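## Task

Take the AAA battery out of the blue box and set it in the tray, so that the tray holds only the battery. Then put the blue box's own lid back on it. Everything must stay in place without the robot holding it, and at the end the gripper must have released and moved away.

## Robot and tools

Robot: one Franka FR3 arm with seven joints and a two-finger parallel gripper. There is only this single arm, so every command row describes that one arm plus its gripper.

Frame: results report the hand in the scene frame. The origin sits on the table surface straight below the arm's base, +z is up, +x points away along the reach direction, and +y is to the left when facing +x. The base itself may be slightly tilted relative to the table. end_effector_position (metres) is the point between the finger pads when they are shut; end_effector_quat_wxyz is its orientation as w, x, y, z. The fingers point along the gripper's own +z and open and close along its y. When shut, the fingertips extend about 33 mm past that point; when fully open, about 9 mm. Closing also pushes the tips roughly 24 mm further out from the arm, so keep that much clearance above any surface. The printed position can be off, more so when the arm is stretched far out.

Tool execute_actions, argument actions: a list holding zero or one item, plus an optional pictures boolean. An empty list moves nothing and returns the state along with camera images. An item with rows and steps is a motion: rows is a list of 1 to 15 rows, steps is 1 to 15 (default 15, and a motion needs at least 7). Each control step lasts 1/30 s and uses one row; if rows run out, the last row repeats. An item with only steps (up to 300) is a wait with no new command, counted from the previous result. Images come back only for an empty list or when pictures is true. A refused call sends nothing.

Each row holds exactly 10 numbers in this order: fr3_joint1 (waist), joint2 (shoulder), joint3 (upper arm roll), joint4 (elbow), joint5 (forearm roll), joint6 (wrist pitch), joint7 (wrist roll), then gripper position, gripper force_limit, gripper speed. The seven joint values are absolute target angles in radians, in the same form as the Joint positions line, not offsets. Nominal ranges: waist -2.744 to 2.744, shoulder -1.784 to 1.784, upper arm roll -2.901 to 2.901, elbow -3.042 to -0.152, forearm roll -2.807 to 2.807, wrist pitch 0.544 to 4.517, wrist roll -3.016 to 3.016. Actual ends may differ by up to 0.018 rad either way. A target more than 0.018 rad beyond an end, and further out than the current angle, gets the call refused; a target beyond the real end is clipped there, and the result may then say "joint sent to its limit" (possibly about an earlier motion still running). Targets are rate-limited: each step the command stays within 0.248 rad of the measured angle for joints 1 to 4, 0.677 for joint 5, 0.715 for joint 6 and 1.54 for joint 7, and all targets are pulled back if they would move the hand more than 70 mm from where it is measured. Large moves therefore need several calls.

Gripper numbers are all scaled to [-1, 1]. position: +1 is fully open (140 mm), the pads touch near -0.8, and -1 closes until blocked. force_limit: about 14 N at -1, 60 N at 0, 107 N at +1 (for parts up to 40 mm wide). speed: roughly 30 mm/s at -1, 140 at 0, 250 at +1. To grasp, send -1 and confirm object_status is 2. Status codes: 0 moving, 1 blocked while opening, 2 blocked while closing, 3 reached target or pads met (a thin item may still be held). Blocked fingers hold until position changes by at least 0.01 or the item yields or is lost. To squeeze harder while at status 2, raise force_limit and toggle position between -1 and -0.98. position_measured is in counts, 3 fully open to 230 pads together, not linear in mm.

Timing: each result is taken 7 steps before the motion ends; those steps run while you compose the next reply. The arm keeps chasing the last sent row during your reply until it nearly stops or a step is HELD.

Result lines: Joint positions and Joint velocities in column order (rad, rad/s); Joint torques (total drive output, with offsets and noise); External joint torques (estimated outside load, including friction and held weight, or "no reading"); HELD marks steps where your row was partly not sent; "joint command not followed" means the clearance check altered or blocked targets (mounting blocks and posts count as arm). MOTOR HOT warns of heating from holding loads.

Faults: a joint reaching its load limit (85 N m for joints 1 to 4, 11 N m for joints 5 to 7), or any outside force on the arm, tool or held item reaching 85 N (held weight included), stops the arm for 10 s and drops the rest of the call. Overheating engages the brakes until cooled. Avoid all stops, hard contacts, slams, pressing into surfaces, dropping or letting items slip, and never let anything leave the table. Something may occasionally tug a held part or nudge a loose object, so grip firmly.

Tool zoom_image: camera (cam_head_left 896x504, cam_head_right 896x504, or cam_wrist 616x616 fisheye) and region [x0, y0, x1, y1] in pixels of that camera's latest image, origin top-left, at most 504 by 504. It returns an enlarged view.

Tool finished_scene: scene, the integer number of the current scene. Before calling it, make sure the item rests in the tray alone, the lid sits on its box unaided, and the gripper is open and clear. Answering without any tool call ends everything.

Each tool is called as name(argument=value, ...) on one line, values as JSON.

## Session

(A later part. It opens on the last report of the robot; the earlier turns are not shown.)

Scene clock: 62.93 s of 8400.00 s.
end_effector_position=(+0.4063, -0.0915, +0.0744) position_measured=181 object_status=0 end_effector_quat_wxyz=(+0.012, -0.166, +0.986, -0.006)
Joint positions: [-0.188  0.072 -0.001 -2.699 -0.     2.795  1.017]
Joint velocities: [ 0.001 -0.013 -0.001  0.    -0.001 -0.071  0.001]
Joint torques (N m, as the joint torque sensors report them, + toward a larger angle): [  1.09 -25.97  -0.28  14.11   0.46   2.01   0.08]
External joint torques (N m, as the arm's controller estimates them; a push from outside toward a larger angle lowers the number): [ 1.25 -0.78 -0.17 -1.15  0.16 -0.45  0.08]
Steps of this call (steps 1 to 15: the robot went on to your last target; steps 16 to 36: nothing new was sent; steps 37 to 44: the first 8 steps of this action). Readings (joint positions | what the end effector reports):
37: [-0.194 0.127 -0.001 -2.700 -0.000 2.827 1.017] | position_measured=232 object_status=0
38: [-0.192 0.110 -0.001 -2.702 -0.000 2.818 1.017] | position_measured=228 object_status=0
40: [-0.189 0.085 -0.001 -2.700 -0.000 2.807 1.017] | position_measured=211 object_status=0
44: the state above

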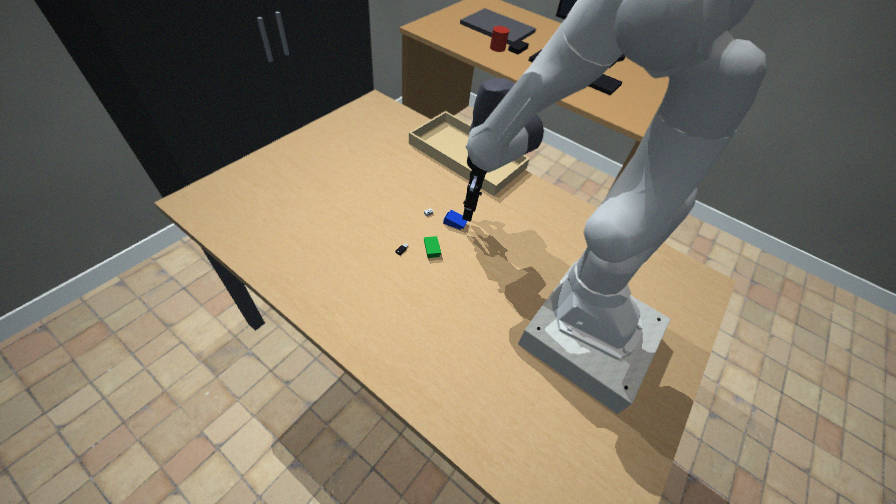

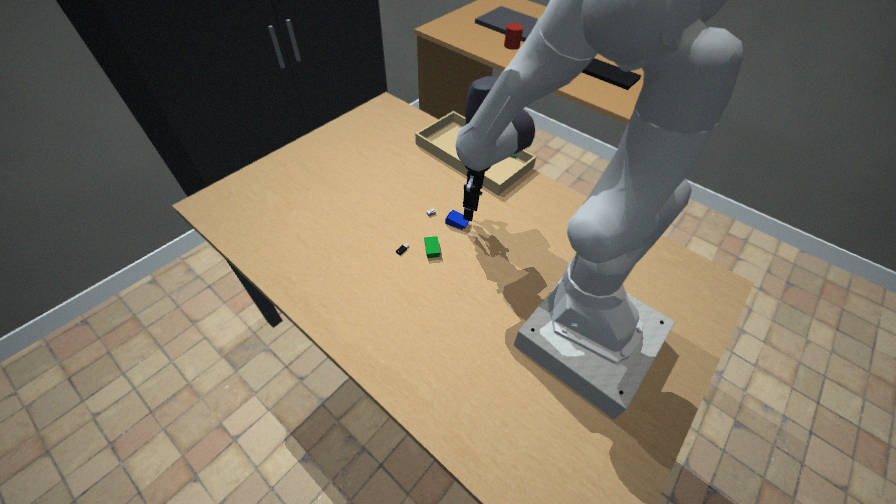

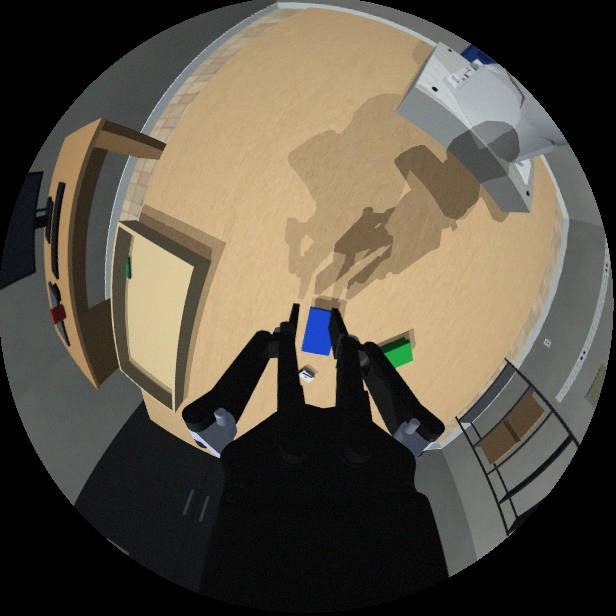

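execute_actions(actions=[{"rows":[[-0.16,0.08,0,-2.62,0,2.70,1.025,-0.2,-0.4,0],[-0.14,0.154,0,-2.583,0,2.737,1.025,-0.2,-0.4,0]],"steps":15}])

execute_actions(actions=[{"rows":[[-0.14,0.19,0,-2.582,0,2.77,1.025,-0.2,-0.4,0]],"steps":15}])

execute_actions(actions=[{"steps":12}], pictures=true)

zoom_image(camera="cam_wrist", region=[240,240,400,400])

Scene clock: 63.93 s of 8400.00 s.
end_effector_position=(+0.4396, -0.0780, +0.0716) position_measured=154 object_status=3 end_effector_quat_wxyz=(+0.005, -0.187, +0.982, -0.003)
Joint positions: [-0.143  0.148  0.001 -2.589 -0.     2.748  1.02 ]
Joint velocities: [ 0.02   0.069  0.001  0.054  0.    -0.051  0.007]
Joint torques (N m, as the joint torque sensors report them, + toward a larger angle): [  2.38 -28.66  -1.35  17.51   0.47   2.26   0.1 ]
External joint torques (N m, as the arm's controller estimates them; a push from outside toward a larger angle lowers the number): [ 3.04  1.31 -0.6   1.31  0.1  -0.24  0.1 ]
Steps of this call (steps 1 to 7: the last 7 steps of your previous action; steps 8 to 22: the robot went on to your last target; steps 23 to 30: the first 8 steps of this action). Readings (joint positions | what the end effector reports):
23: [-0.184 0.075 -0.002 -2.687 -0.000 2.769 1.017] | position_measured=154 object_status=3
24: [-0.174 0.090 -0.003 -2.658 -0.000 2.761 1.018] | position_measured=154 object_status=3
26: [-0.156 0.125 -0.001 -2.612 -0.000 2.757 1.018] | position_measured=154 object_status=3
30: the state above

Scene clock: 64.43 s of 8400.00 s.
end_effector_position=(+0.4346, -0.0768, +0.0571) position_measured=154 object_status=3 end_effector_quat_wxyz=(-0.004, -0.186, +0.982, +0.000)
Joint positions: [-0.143  0.189  0.001 -2.582 -0.     2.761  1.021]
Joint velocities: [ 0.     0.008 -0.001 -0.001  0.     0.034  0.001]
Joint torques (N m, as the joint torque sensors report them, + toward a larger angle): [  2.33 -28.61  -1.21  14.63   0.5    2.85   0.12]
External joint torques (N m, as the arm's controller estimates them; a push from outside toward a larger angle lowers the number): [ 2.41  1.53 -1.32 -1.31  0.2   0.39  0.12]
Steps of this call (steps 1 to 7: the last 7 steps of your previous action; steps 8 to 15: the first 8 steps of this action). Readings (joint positions | what the end effector reports):
8: [-0.143 0.157 0.001 -2.583 -0.000 2.746 1.021] | position_measured=154 object_status=3
9: [-0.143 0.166 0.001 -2.582 -0.000 2.750 1.021] | position_measured=154 object_status=3
11: [-0.143 0.181 0.001 -2.582 -0.000 2.755 1.021] | position_measured=154 object_status=3
15: the state above

Scene clock: 64.83 s of 8400.00 s.
end_effector_position=(+0.4363, -0.0771, +0.0575) position_measured=154 object_status=3 end_effector_quat_wxyz=(-0.001, -0.186, +0.983, -0.001)
Joint positions: [-0.143  0.189  0.001 -2.582 -0.     2.767  1.022]
Joint velocities: [-0.    -0.001  0.    -0.001 -0.001  0.003  0.001]
Joint torques (N m, as the joint torque sensors report them, + toward a larger angle): [  2.46 -28.77  -0.5   14.58   0.44   2.88   0.17]
External joint torques (N m, as the arm's controller estimates them; a push from outside toward a larger angle lowers the number): [ 2.52  0.85 -0.61 -0.98  0.15  0.46  0.17]
Kept back: nothing.
Steps of this call (steps 1 to 7: the last 7 steps of your previous action; steps 8 to 12: the robot went on to your last target). Readings (joint positions | what the end effector reports):
1: [-0.143 0.189 0.001 -2.582 -0.000 2.762 1.021] | position_measured=154 object_status=3
2: [-0.143 0.189 0.001 -2.582 -0.000 2.763 1.021] | position_measured=154 object_status=3
4: [-0.143 0.189 0.001 -2.582 -0.000 2.765 1.021] | position_measured=154 object_status=3
8: [-0.143 0.189 0.001 -2.582 -0.000 2.766 1.022] | position_measured=154 object_status=3
12: the state above

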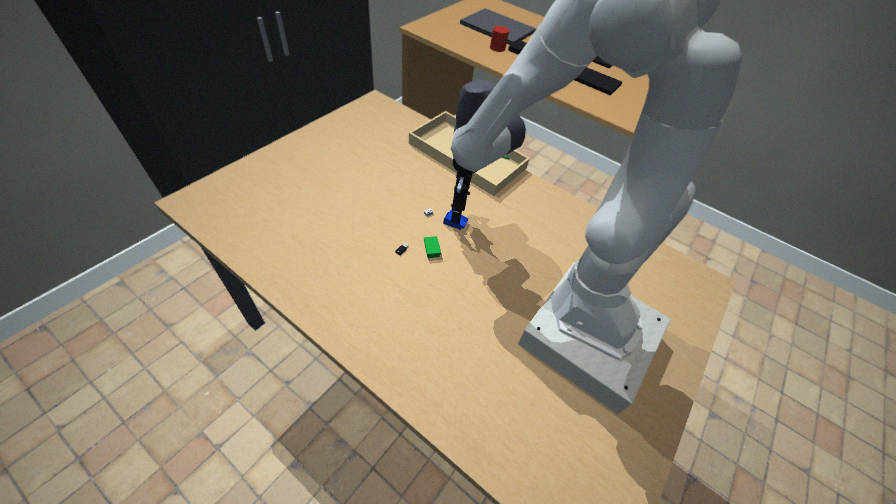

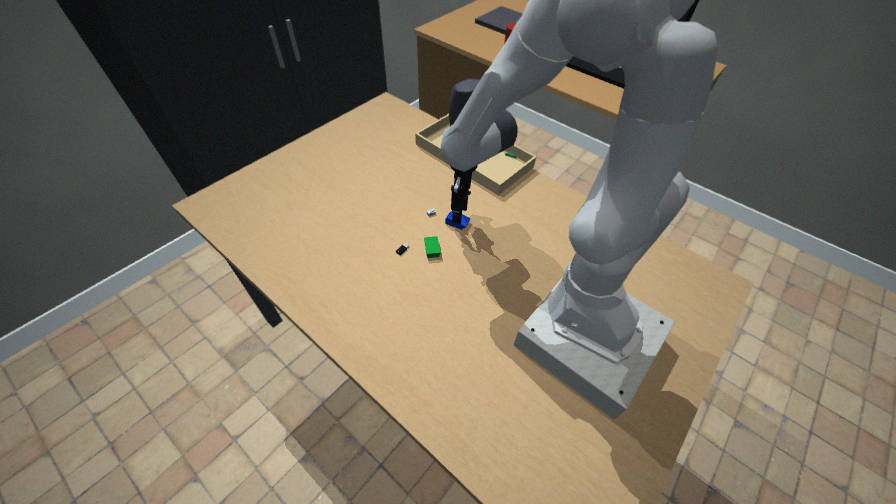

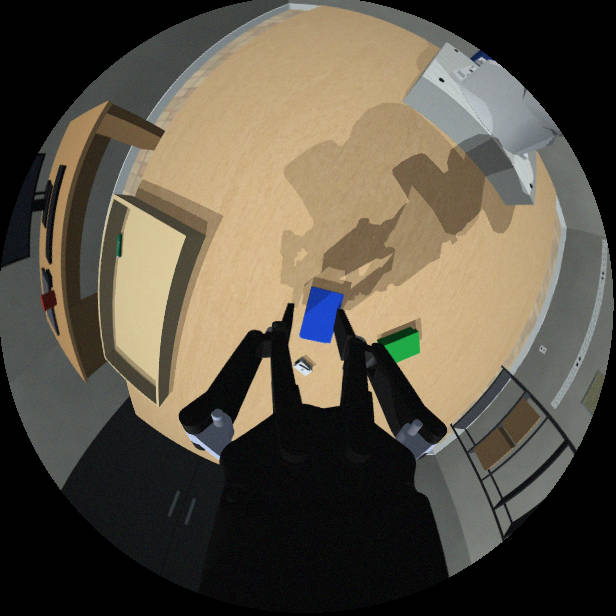

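Region (240, 240, 400, 400) of cam_wrist's 616x616 image, scaled by 3.150, with more detail than that image has.

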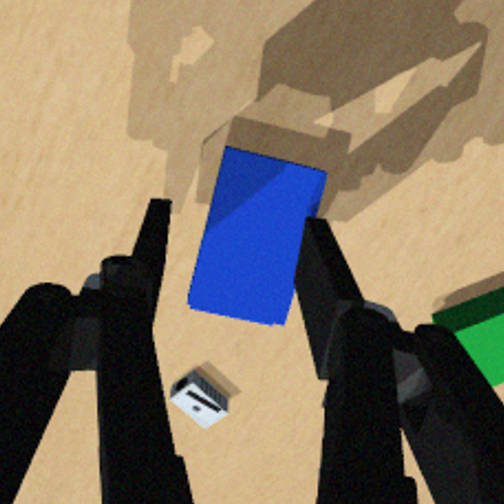

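execute_actions(actions=[{"rows":[[-0.137,0.19,0,-2.582,0,2.77,1.24,0.0,-0.4,0],[-0.137,0.19,0,-2.582,0,2.77,1.24,0.0,-0.4,0],[-0.137,0.19,0,-2.582,0,2.77,1.24,0.0,-0.4,0],[-0.137,0.19,0,-2.582,0,2.77,1.24,0.0,-0.4,0],[-0.137,0.19,0,-2.582,0,2.77,1.24,0.0,-0.4,0],[-0.137,0.205,0,-2.58,0,2.785,1.24,0.0,-0.4,0],[-0.137,0.219,0,-2.578,0,2.797,1.24,0,-0.4,0]],"steps":15}])

execute_actions(actions=[{"steps":20}], pictures=true)

zoom_image(camera="cam_wrist", region=[240,240,400,400])

Scene clock: 65.90 s of 8400.00 s.
end_effector_position=(+0.4369, -0.0760, +0.0530) position_measured=129 object_status=0 end_effector_quat_wxyz=(-0.001, -0.127, +0.992, -0.001)
Joint positions: [-0.14   0.203  0.    -2.579 -0.     2.778  1.145]
Joint velocities: [0.001 0.196 0.    0.003 0.001 0.101 0.303]
Joint torques (N m, as the joint torque sensors report them, + toward a larger angle): [  1.59 -29.83  -0.6   15.98   0.48   2.79   0.22]
External joint torques (N m, as the arm's controller estimates them; a push from outside toward a larger angle lowers the number): [ 1.61  1.03 -0.75  1.05  0.22  0.44  0.22]
Steps of this call (steps 1 to 15: the robot went on to your last target; steps 16 to 24: nothing new was sent; steps 25 to 32: the first 8 steps of this action). Readings (joint positions | what the end effector reports):
25: [-0.142 0.189 0.000 -2.582 -0.000 2.768 1.039] | position_measured=154 object_status=0
26: [-0.141 0.189 0.000 -2.582 -0.000 2.768 1.060] | position_measured=149 object_status=0
28: [-0.140 0.189 0.000 -2.582 -0.000 2.768 1.095] | position_measured=134 object_status=0
32: the state above

Scene clock: 66.57 s of 8400.00 s.
end_effector_position=(+0.4367, -0.0759, +0.0479) position_measured=129 object_status=3 end_effector_quat_wxyz=(-0.001, -0.086, +0.996, -0.001)
Joint positions: [-0.14   0.218  0.    -2.579 -0.     2.794  1.226]
Joint velocities: [ 0.    -0.001  0.001 -0.001 -0.     0.003  0.036]
Joint torques (N m, as the joint torque sensors report them, + toward a larger angle): [  1.74 -28.08  -0.17  15.46   0.49   2.9    0.28]
External joint torques (N m, as the arm's controller estimates them; a push from outside toward a larger angle lowers the number): [ 1.81  2.07 -0.31  0.31  0.21  0.47  0.28]
Kept back: nothing.
Steps of this call (steps 1 to 7: the last 7 steps of your previous action; steps 8 to 20: the robot went on to your last target). Readings (joint positions | what the end effector reports):
1: [-0.140 0.209 0.000 -2.579 -0.000 2.781 1.155] | position_measured=129 object_status=0
2: [-0.140 0.213 0.000 -2.579 -0.000 2.783 1.163] | position_measured=129 object_status=0
4: [-0.140 0.217 0.000 -2.579 -0.000 2.786 1.178] | position_measured=129 object_status=3
8: [-0.140 0.218 0.000 -2.579 -0.000 2.791 1.199] | position_measured=129 object_status=3
20: the state above

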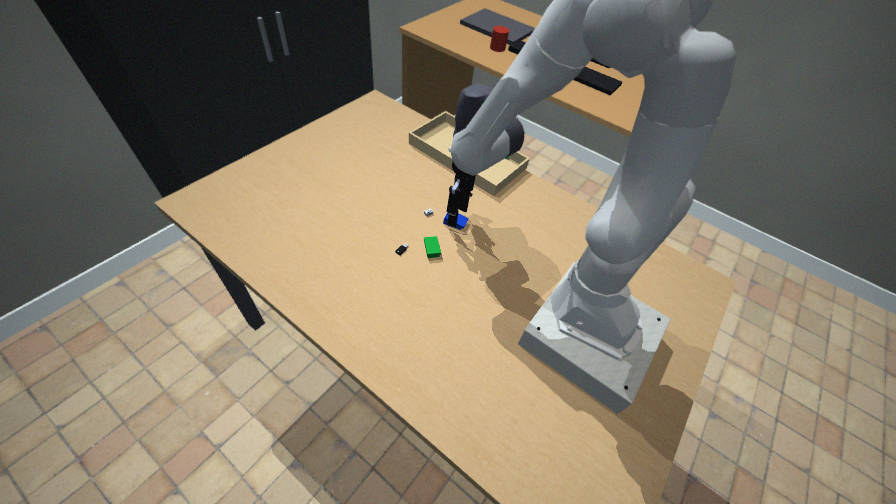

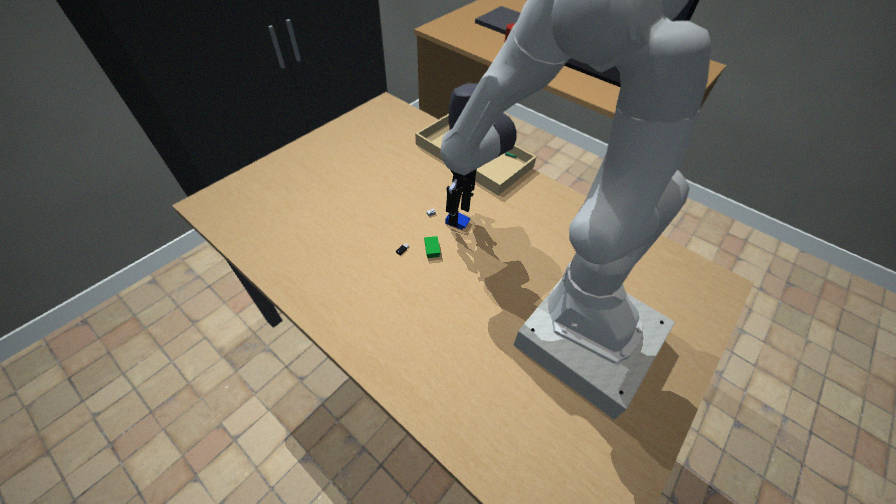

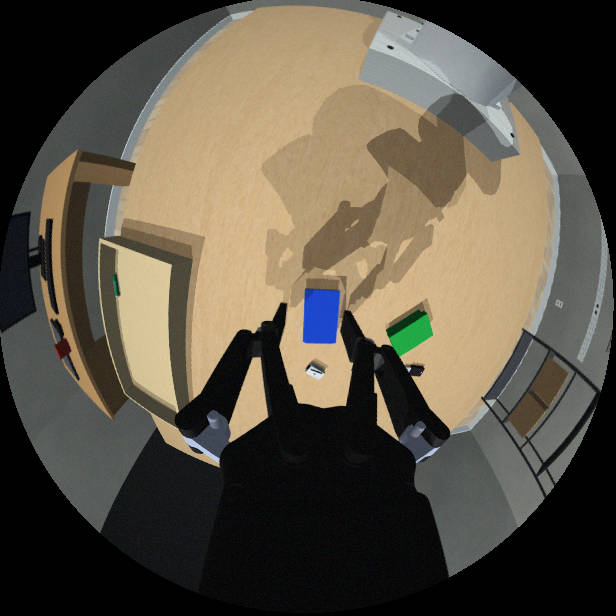

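Region (240, 240, 400, 400) of cam_wrist's 616x616 image, scaled by 3.150, with more detail than that image has.

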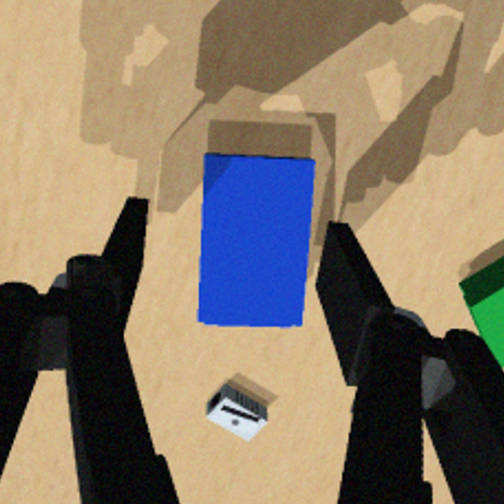

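execute_actions(actions=[{"rows":[[-0.12,0.219,0,-2.578,0,2.797,1.29,0,-0.4,0],[-0.12,0.219,0,-2.578,0,2.797,1.29,0,-0.4,0],[-0.12,0.219,0,-2.578,0,2.797,1.29,0,-0.4,0],[-0.12,0.219,0,-2.578,0,2.797,1.29,0,-0.4,0],[-0.12,0.219,0,-2.578,0,2.797,1.29,0,-0.4,0],[-0.12,0.219,0,-2.578,0,2.797,1.29,0,-0.4,0],[-0.12,0.219,0,-2.578,0,2.797,1.29,0,-0.4,0],[-0.12,0.219,0,-2.578,0,2.797,1.29,-1,-0.4,0]],"steps":15}])

execute_actions(actions=[{"steps":15}])

execute_actions(actions=[{"rows":[[-0.12,0.21,0,-2.579,0,2.789,1.29,-1,-0.4,0],[-0.12,0.20,0,-2.58,0,2.78,1.29,-1,-0.4,0],[-0.12,0.19,0,-2.581,0,2.77,1.29,-1,-0.4,0],[-0.12,0.18,0,-2.582,0,2.76,1.29,-1,-0.4,0],[-0.12,0.165,0,-2.583,0,2.748,1.29,-1,-0.4,0]],"steps":15}])

execute_actions(actions=[{"steps":20}], pictures=true)

zoom_image(camera="cam_wrist", region=[240,240,400,400])

zoom_image(camera="cam_head_left", region=[420,180,500,250])

Scene clock: 67.60 s of 8400.00 s.
end_effector_position=(+0.4380, -0.0689, +0.0479) position_measured=129 object_status=0 end_effector_quat_wxyz=(-0.000, -0.075, +0.997, -0.001)
Joint positions: [-0.123  0.218 -0.    -2.579 -0.     2.795  1.265]
Joint velocities: [ 0.005  0.     0.    -0.001  0.001  0.     0.073]
Joint torques (N m, as the joint torque sensors report them, + toward a larger angle): [  1.96 -29.26  -0.44  14.94   0.5    2.84   0.13]
External joint torques (N m, as the arm's controller estimates them; a push from outside toward a larger angle lowers the number): [ 2.13  0.84 -0.41 -0.18  0.21  0.43  0.13]
Steps of this call (steps 1 to 23: the robot went on to your last target; steps 24 to 31: the first 8 steps of this action). Readings (joint positions | what the end effector reports):
24: [-0.137 0.218 -0.001 -2.579 -0.000 2.794 1.240] | position_measured=129 object_status=3
25: [-0.133 0.218 -0.001 -2.579 -0.000 2.795 1.245] | position_measured=129 object_status=3
27: [-0.126 0.218 -0.000 -2.579 -0.000 2.795 1.253] | position_measured=129 object_status=3
31: the state above

Scene clock: 68.10 s of 8400.00 s.
end_effector_position=(+0.4386, -0.0689, +0.0482) position_measured=173 object_status=2 end_effector_quat_wxyz=(+0.000, -0.066, +0.998, -0.001)
Joint positions: [-0.123  0.217 -0.    -2.579 -0.     2.795  1.282]
Joint velocities: [-0.     0.001  0.002  0.001 -0.001 -0.     0.014]
Joint torques (N m, as the joint torque sensors report them, + toward a larger angle): [  1.94 -29.01   0.45  15.11   0.51   2.8    0.01]
External joint torques (N m, as the arm's controller estimates them; a push from outside toward a larger angle lowers the number): [ 1.98  1.1   0.28 -0.05  0.23  0.37  0.01]
Kept back: nothing.
Steps of this call (steps 1 to 7: the last 7 steps of your previous action; steps 8 to 15: the robot went on to your last target). Readings (joint positions | what the end effector reports):
1: [-0.123 0.218 -0.000 -2.579 -0.000 2.795 1.267] | position_measured=134 object_status=0
2: [-0.123 0.218 -0.000 -2.579 -0.000 2.795 1.269] | position_measured=141 object_status=0
4: [-0.123 0.218 -0.000 -2.579 -0.000 2.795 1.273] | position_measured=157 object_status=0
8: [-0.123 0.217 -0.000 -2.579 -0.000 2.795 1.278] | position_measured=173 object_status=0
15: the state above

Scene clock: 68.37 s of 8400.00 s.
end_effector_position=(+0.4442, -0.0697, +0.0655) position_measured=173 object_status=2 end_effector_quat_wxyz=(+0.008, -0.065, +0.998, -0.003)
Joint positions: [-0.123  0.171 -0.    -2.581 -0.     2.767  1.285]
Joint velocities: [-0.001 -0.113 -0.001 -0.001  0.001 -0.084  0.006]
Joint torques (N m, as the joint torque sensors report them, + toward a larger angle): [  1.7  -28.13  -0.6   14.02   0.49   1.9    0.  ]
External joint torques (N m, as the arm's controller estimates them; a push from outside toward a larger angle lowers the number): [ 1.94 -1.79 -0.54 -0.23  0.16 -0.25  0.01]
Steps of this call (steps 1 to 8: the first 8 steps of this action). Readings (joint positions | what the end effector reports):
1: [-0.123 0.217 -0.000 -2.579 -0.000 2.794 1.283] | position_measured=173 object_status=2
2: [-0.123 0.214 -0.000 -2.579 -0.000 2.792 1.283] | position_measured=173 object_status=2
4: [-0.123 0.202 -0.000 -2.580 -0.000 2.784 1.284] | position_measured=173 object_status=2
8: the state above

Scene clock: 69.03 s of 8400.00 s.
end_effector_position=(+0.4408, -0.0692, +0.0662) position_measured=173 object_status=2 end_effector_quat_wxyz=(+0.002, -0.064, +0.998, -0.002)
Joint positions: [-0.123  0.166 -0.    -2.581 -0.     2.751  1.286]
Joint velocities: [-0.001  0.    -0.001 -0.001 -0.001 -0.002  0.001]
Joint torques (N m, as the joint torque sensors report them, + toward a larger angle): [  1.79 -30.3   -0.42  14.17   0.55   2.15   0.08]
External joint torques (N m, as the arm's controller estimates them; a push from outside toward a larger angle lowers the number): [ 1.95 -0.98 -0.43 -1.83  0.23 -0.28  0.08]
Kept back: nothing.
Steps of this call (steps 1 to 7: the last 7 steps of your previous action; steps 8 to 20: the robot went on to your last target). Readings (joint positions | what the end effector reports):
1: [-0.123 0.169 -0.000 -2.581 -0.000 2.764 1.285] | position_measured=173 object_status=2
2: [-0.123 0.167 -0.000 -2.581 -0.000 2.762 1.285] | position_measured=173 object_status=2
4: [-0.123 0.166 -0.000 -2.581 -0.000 2.758 1.286] | position_measured=173 object_status=2
8: [-0.123 0.166 -0.000 -2.581 -0.000 2.754 1.286] | position_measured=173 object_status=2
20: the state above

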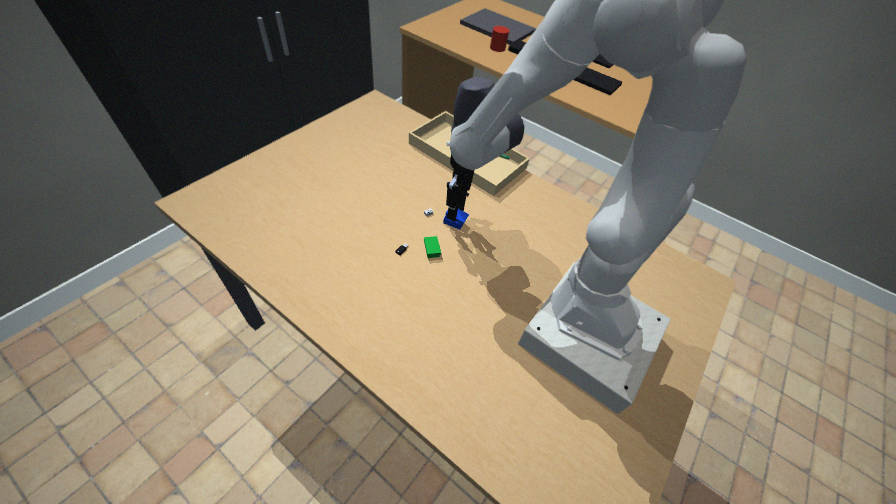

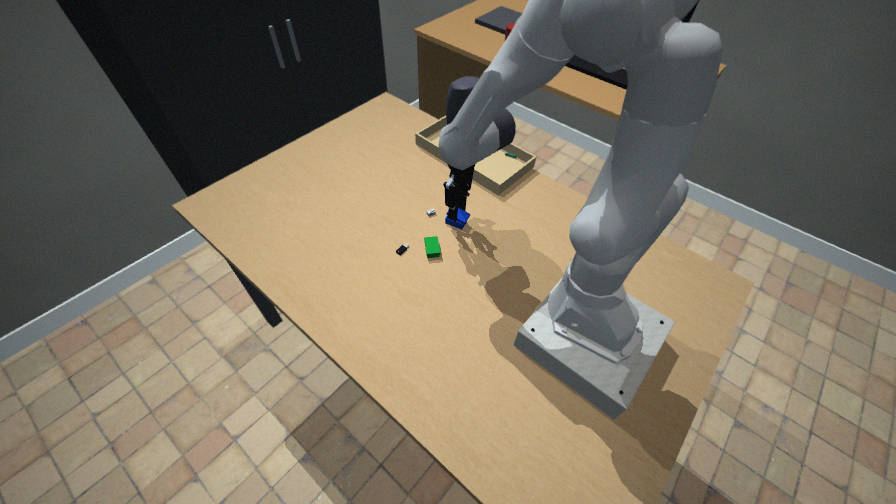

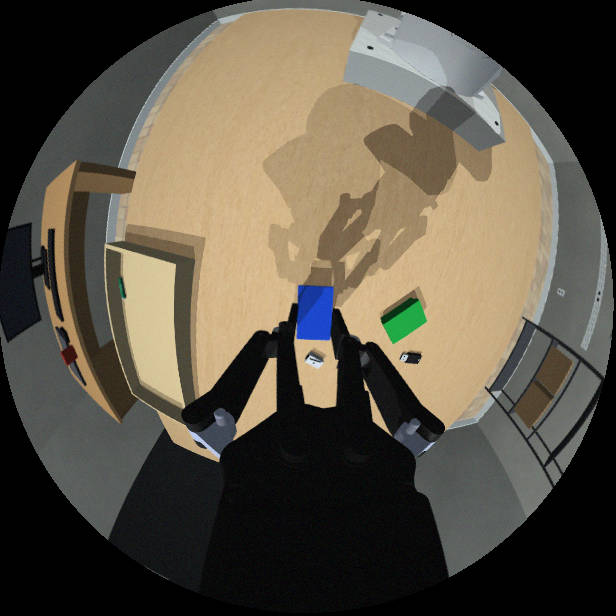

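Region (240, 240, 400, 400) of cam_wrist's 616x616 image, scaled by 3.150, with more detail than that image has.

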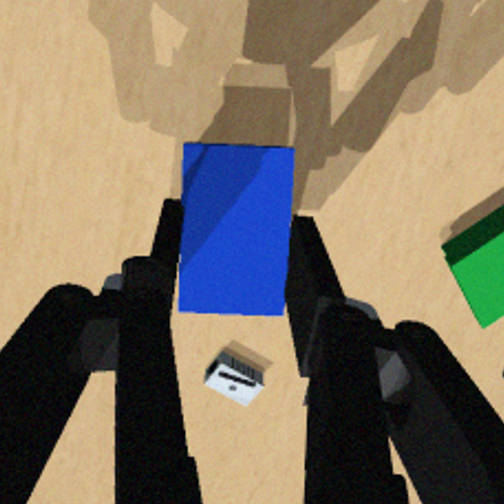

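Region (420, 180, 500, 250) of cam_head_left's 896x504 image, scaled by 6.300, with more detail than that image has; it fills the top 441 rows of this view, and the rest is white.

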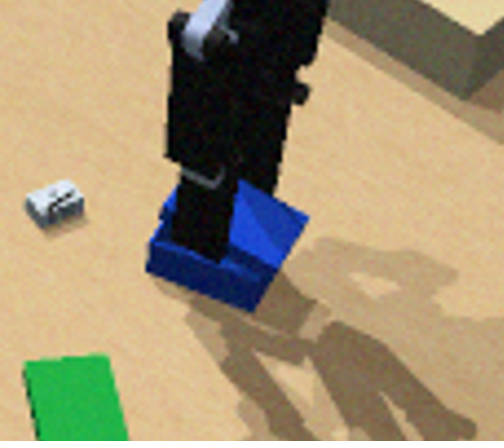

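execute_actions(actions=[{"rows":[[-0.12,0.12,0,-2.59,0,2.71,1.29,-1,-0.4,0],[-0.12,0.06,0,-2.60,0,2.66,1.29,-1,-0.4,0],[-0.12,0.0,0,-2.62,0,2.62,1.29,-1,-0.4,0]],"steps":15}])

execute_actions(actions=[{"steps":15}], pictures=true)

zoom_image(camera="cam_head_left", region=[400,150,520,260])

Scene clock: 69.67 s of 8400.00 s.
end_effector_position=(+0.4439, -0.0695, +0.1197) position_measured=173 object_status=2 end_effector_quat_wxyz=(+0.021, -0.064, +0.998, -0.006)
Joint positions: [-0.122  0.005 -0.    -2.611 -0.     2.658  1.287]
Joint velocities: [-0.    -0.139  0.    -0.034  0.001 -0.192 -0.001]
Joint torques (N m, as the joint torque sensors report them, + toward a larger angle): [  1.73 -22.03  -0.13  12.61   0.57   1.71   0.1 ]
External joint torques (N m, as the arm's controller estimates them; a push from outside toward a larger angle lowers the number): [ 1.81 -1.15 -0.05 -2.67  0.16 -0.27  0.1 ]
Steps of this call (steps 1 to 11: the robot went on to your last target; steps 12 to 19: the first 8 steps of this action). Readings (joint positions | what the end effector reports):
12: [-0.123 0.161 -0.000 -2.584 -0.000 2.745 1.287] | position_measured=173 object_status=2
13: [-0.123 0.141 -0.000 -2.591 -0.000 2.730 1.287] | position_measured=173 object_status=2
15: [-0.123 0.070 -0.000 -2.608 -0.000 2.694 1.287] | position_measured=173 object_status=2
19: the state above

Scene clock: 70.17 s of 8400.00 s.
end_effector_position=(+0.4302, -0.0673, +0.1157) position_measured=173 object_status=2 end_effector_quat_wxyz=(+0.003, -0.064, +0.998, -0.002)
Joint positions: [-0.122  0.001 -0.    -2.618 -0.     2.624  1.287]
Joint velocities: [-0.001  0.002 -0.001  0.     0.    -0.011 -0.001]
Joint torques (N m, as the joint torque sensors report them, + toward a larger angle): [  2.26 -25.61  -0.18  15.89   0.56   2.08   0.16]
External joint torques (N m, as the arm's controller estimates them; a push from outside toward a larger angle lowers the number): [ 2.33  0.13 -0.11 -2.18  0.15 -0.35  0.16]
Kept back: nothing.
Steps of this call (steps 1 to 7: the last 7 steps of your previous action; steps 8 to 15: the robot went on to your last target). Readings (joint positions | what the end effector reports):
1: [-0.122 0.002 -0.000 -2.612 -0.000 2.652 1.287] | position_measured=173 object_status=2
2: [-0.122 0.001 -0.000 -2.614 -0.000 2.647 1.287] | position_measured=173 object_status=2
4: [-0.122 0.001 -0.000 -2.616 -0.000 2.639 1.287] | position_measured=173 object_status=2
8: [-0.122 0.001 -0.000 -2.618 -0.000 2.630 1.287] | position_measured=173 object_status=2
15: the state above

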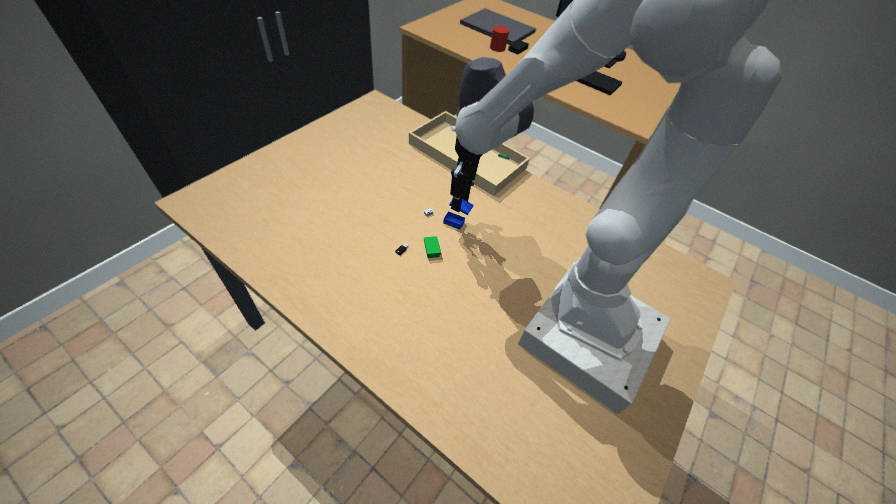

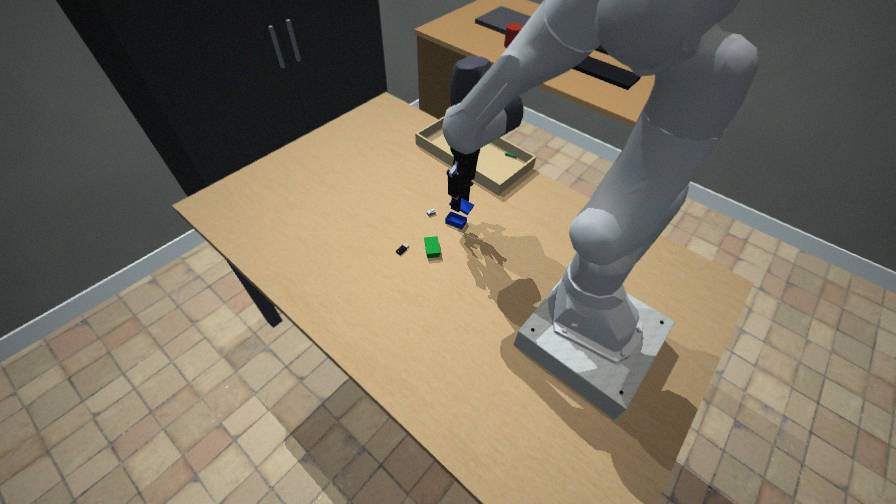

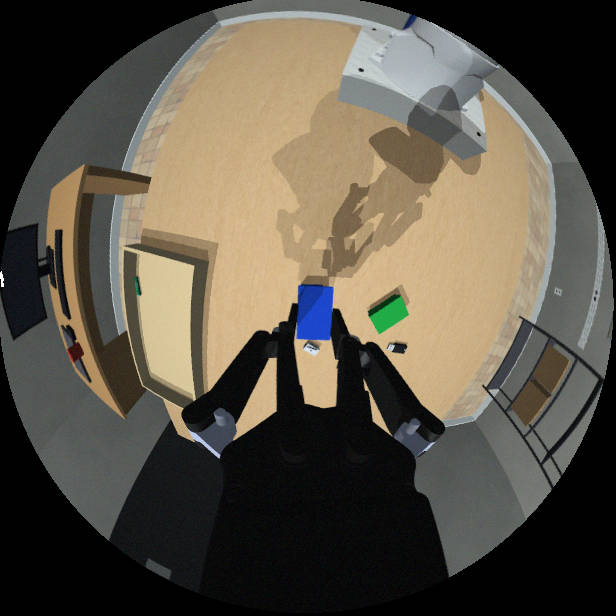

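Region (400, 150, 520, 260) of cam_head_left's 896x504 image, scaled by 4.200, with more detail than that image has; it fills the top 462 rows of this view, and the rest is white.

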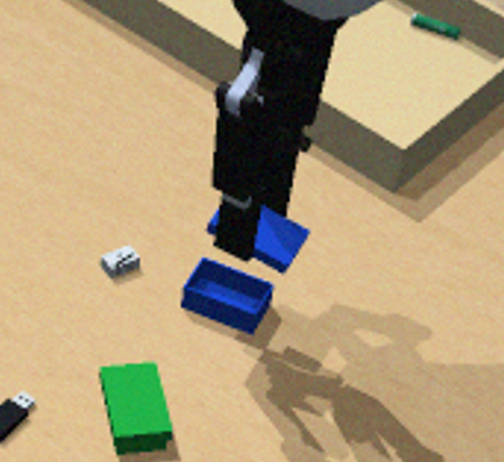

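execute_actions(actions=[{"rows":[[-0.14,-0.1,0,-2.80,0,2.68,1.29,-1,-0.4,0],[-0.14,-0.231,0,-2.946,0,2.715,1.29,-1,-0.4,0]],"steps":15}])

execute_actions(actions=[{"rows":[[-0.14,-0.15,0,-2.942,0,2.79,1.29,-1,-0.4,0],[-0.14,-0.08,0,-2.938,0,2.86,1.29,-1,-0.4,0],[-0.14,-0.03,0,-2.935,0,2.905,1.29,-1,-0.4,0],[-0.14,0.0,0,-2.934,0,2.934,1.29,-1,-0.4,0],[-0.14,0.03,0,-2.932,0,2.962,1.29,-1,-0.4,0]],"steps":15}])

execute_actions(actions=[{"steps":20}], pictures=true)

zoom_image(camera="cam_head_left", region=[420,170,540,280])

Scene clock: 71.07 s of 8400.00 s.
end_effector_position=(+0.3225, -0.0551, +0.1001) position_measured=173 object_status=2 end_effector_quat_wxyz=(-0.011, -0.057, +0.998, +0.001)
Joint positions: [-0.137 -0.218 -0.    -2.931  0.     2.689  1.287]
Joint velocities: [-0.007 -0.141  0.001 -0.222  0.001  0.121  0.001]
Joint torques (N m, as the joint torque sensors report them, + toward a larger angle): [ -0.78 -17.68  -0.96  16.76   0.32   3.5    0.18]
External joint torques (N m, as the arm's controller estimates them; a push from outside toward a larger angle lowers the number): [-0.72 -0.96 -0.68 -2.98 -0.1   0.63  0.18]
Steps of this call (steps 1 to 15: the robot went on to your last target; steps 16 to 19: nothing new was sent; steps 20 to 27: the first 8 steps of this action). Readings (joint positions | what the end effector reports):
20: [-0.125 -0.019 0.001 -2.650 -0.000 2.636 1.287] | position_measured=173 object_status=2
21: [-0.129 -0.071 0.000 -2.720 0.000 2.650 1.287] | position_measured=173 object_status=2
23: [-0.134 -0.166 -0.000 -2.844 0.000 2.668 1.287] | position_measured=173 object_status=2
27: the state above

Scene clock: 71.57 s of 8400.00 s.
end_effector_position=(+0.3038, -0.0523, +0.0395) position_measured=173 object_status=2 end_effector_quat_wxyz=(-0.031, -0.057, +0.998, +0.006)
Joint positions: [-0.137  0.013 -0.    -2.936  0.     2.883  1.287]
Joint velocities: [-0.002  0.309  0.002  0.002 -0.     0.429  0.001]
Joint torques (N m, as the joint torque sensors report them, + toward a larger angle): [ -1.14 -25.53  -0.4   13.13   0.22   3.43   0.13]
External joint torques (N m, as the arm's controller estimates them; a push from outside toward a larger angle lowers the number): [-1.15  1.05 -0.44 -2.63  0.1   0.46  0.12]
Steps of this call (steps 1 to 7: the last 7 steps of your previous action; steps 8 to 15: the first 8 steps of this action). Readings (joint positions | what the end effector reports):
8: [-0.137 -0.218 -0.000 -2.941 0.000 2.719 1.287] | position_measured=173 object_status=2
9: [-0.137 -0.186 -0.000 -2.937 0.000 2.743 1.287] | position_measured=173 object_status=2
11: [-0.137 -0.097 -0.000 -2.933 0.000 2.800 1.287] | position_measured=173 object_status=2
15: the state above

Scene clock: 72.23 s of 8400.00 s.
end_effector_position=(+0.3232, -0.0557, +0.0408) position_measured=173 object_status=2 end_effector_quat_wxyz=(-0.001, -0.057, +0.998, -0.001)
Joint positions: [-0.137  0.028 -0.    -2.934  0.     2.958  1.287]
Joint velocities: [ 0.    -0.001  0.002 -0.001 -0.001  0.008  0.001]
Joint torques (N m, as the joint torque sensors report them, + toward a larger angle): [ -0.46 -19.65  -0.24  12.4    0.16   2.95   0.14]
External joint torques (N m, as the arm's controller estimates them; a push from outside toward a larger angle lowers the number): [-0.47  1.12 -0.27  0.36  0.02  0.52  0.14]
Kept back: nothing.
Steps of this call (steps 1 to 7: the last 7 steps of your previous action; steps 8 to 20: the robot went on to your last target). Readings (joint positions | what the end effector reports):
1: [-0.137 0.020 -0.000 -2.936 0.000 2.896 1.287] | position_measured=173 object_status=2
2: [-0.137 0.024 -0.000 -2.936 0.000 2.907 1.287] | position_measured=173 object_status=2
4: [-0.137 0.027 -0.000 -2.935 0.000 2.924 1.287] | position_measured=173 object_status=2
8: [-0.137 0.028 -0.000 -2.934 0.000 2.944 1.287] | position_measured=173 object_status=2
20: the state above

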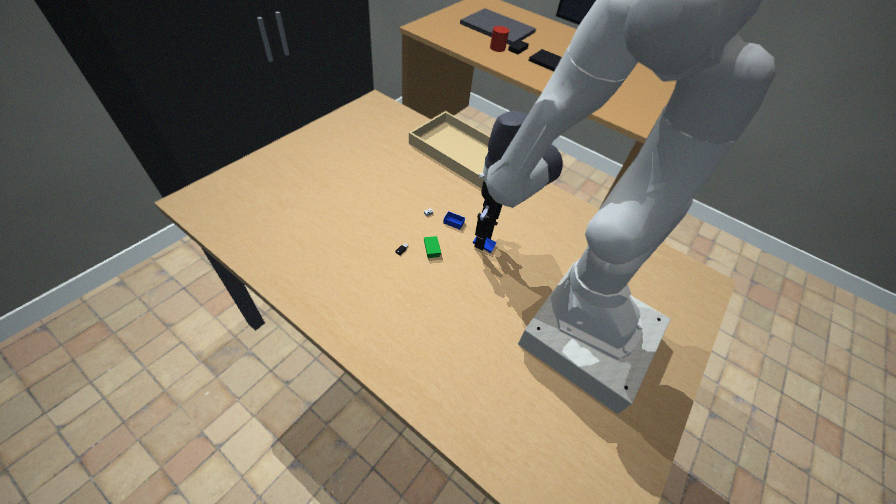

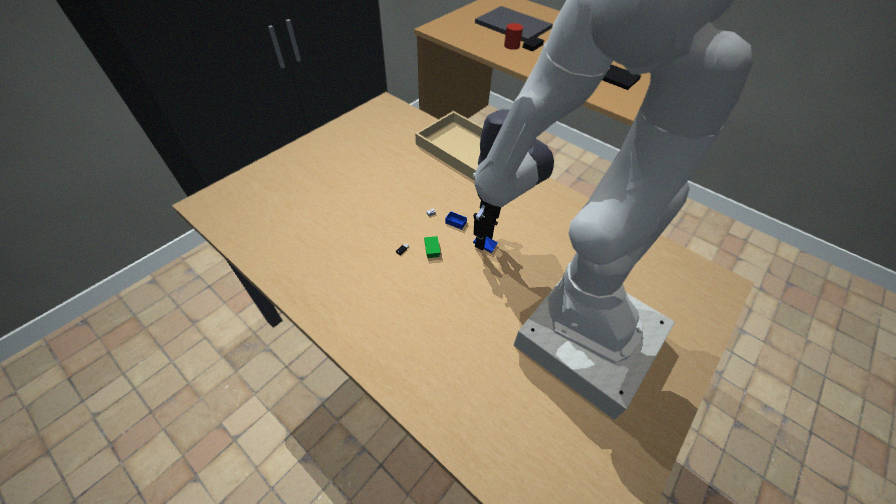

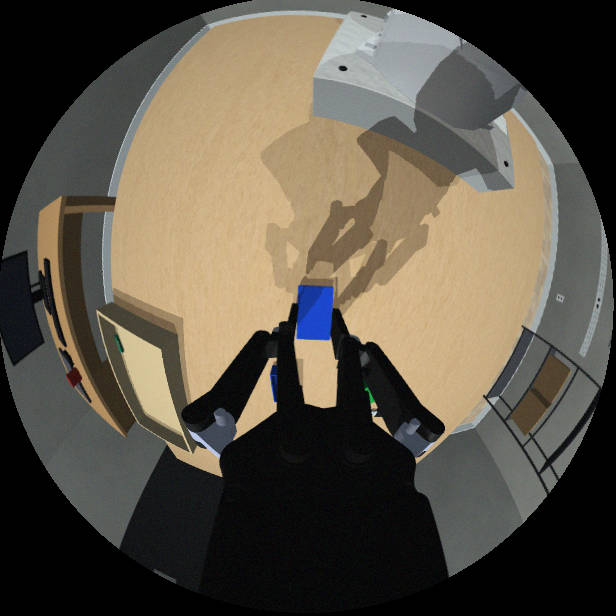

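Region (420, 170, 540, 280) of cam_head_left's 896x504 image, scaled by 4.200, with more detail than that image has; it fills the top 462 rows of this view, and the rest is white.

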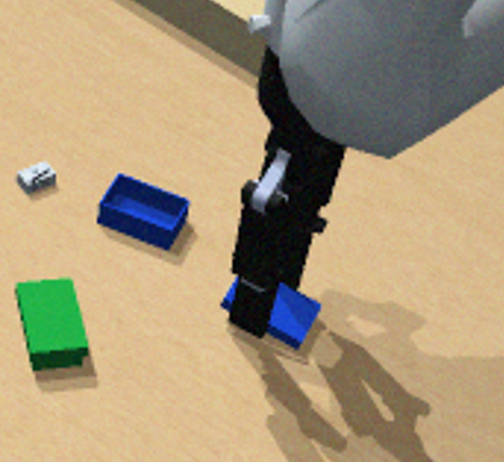

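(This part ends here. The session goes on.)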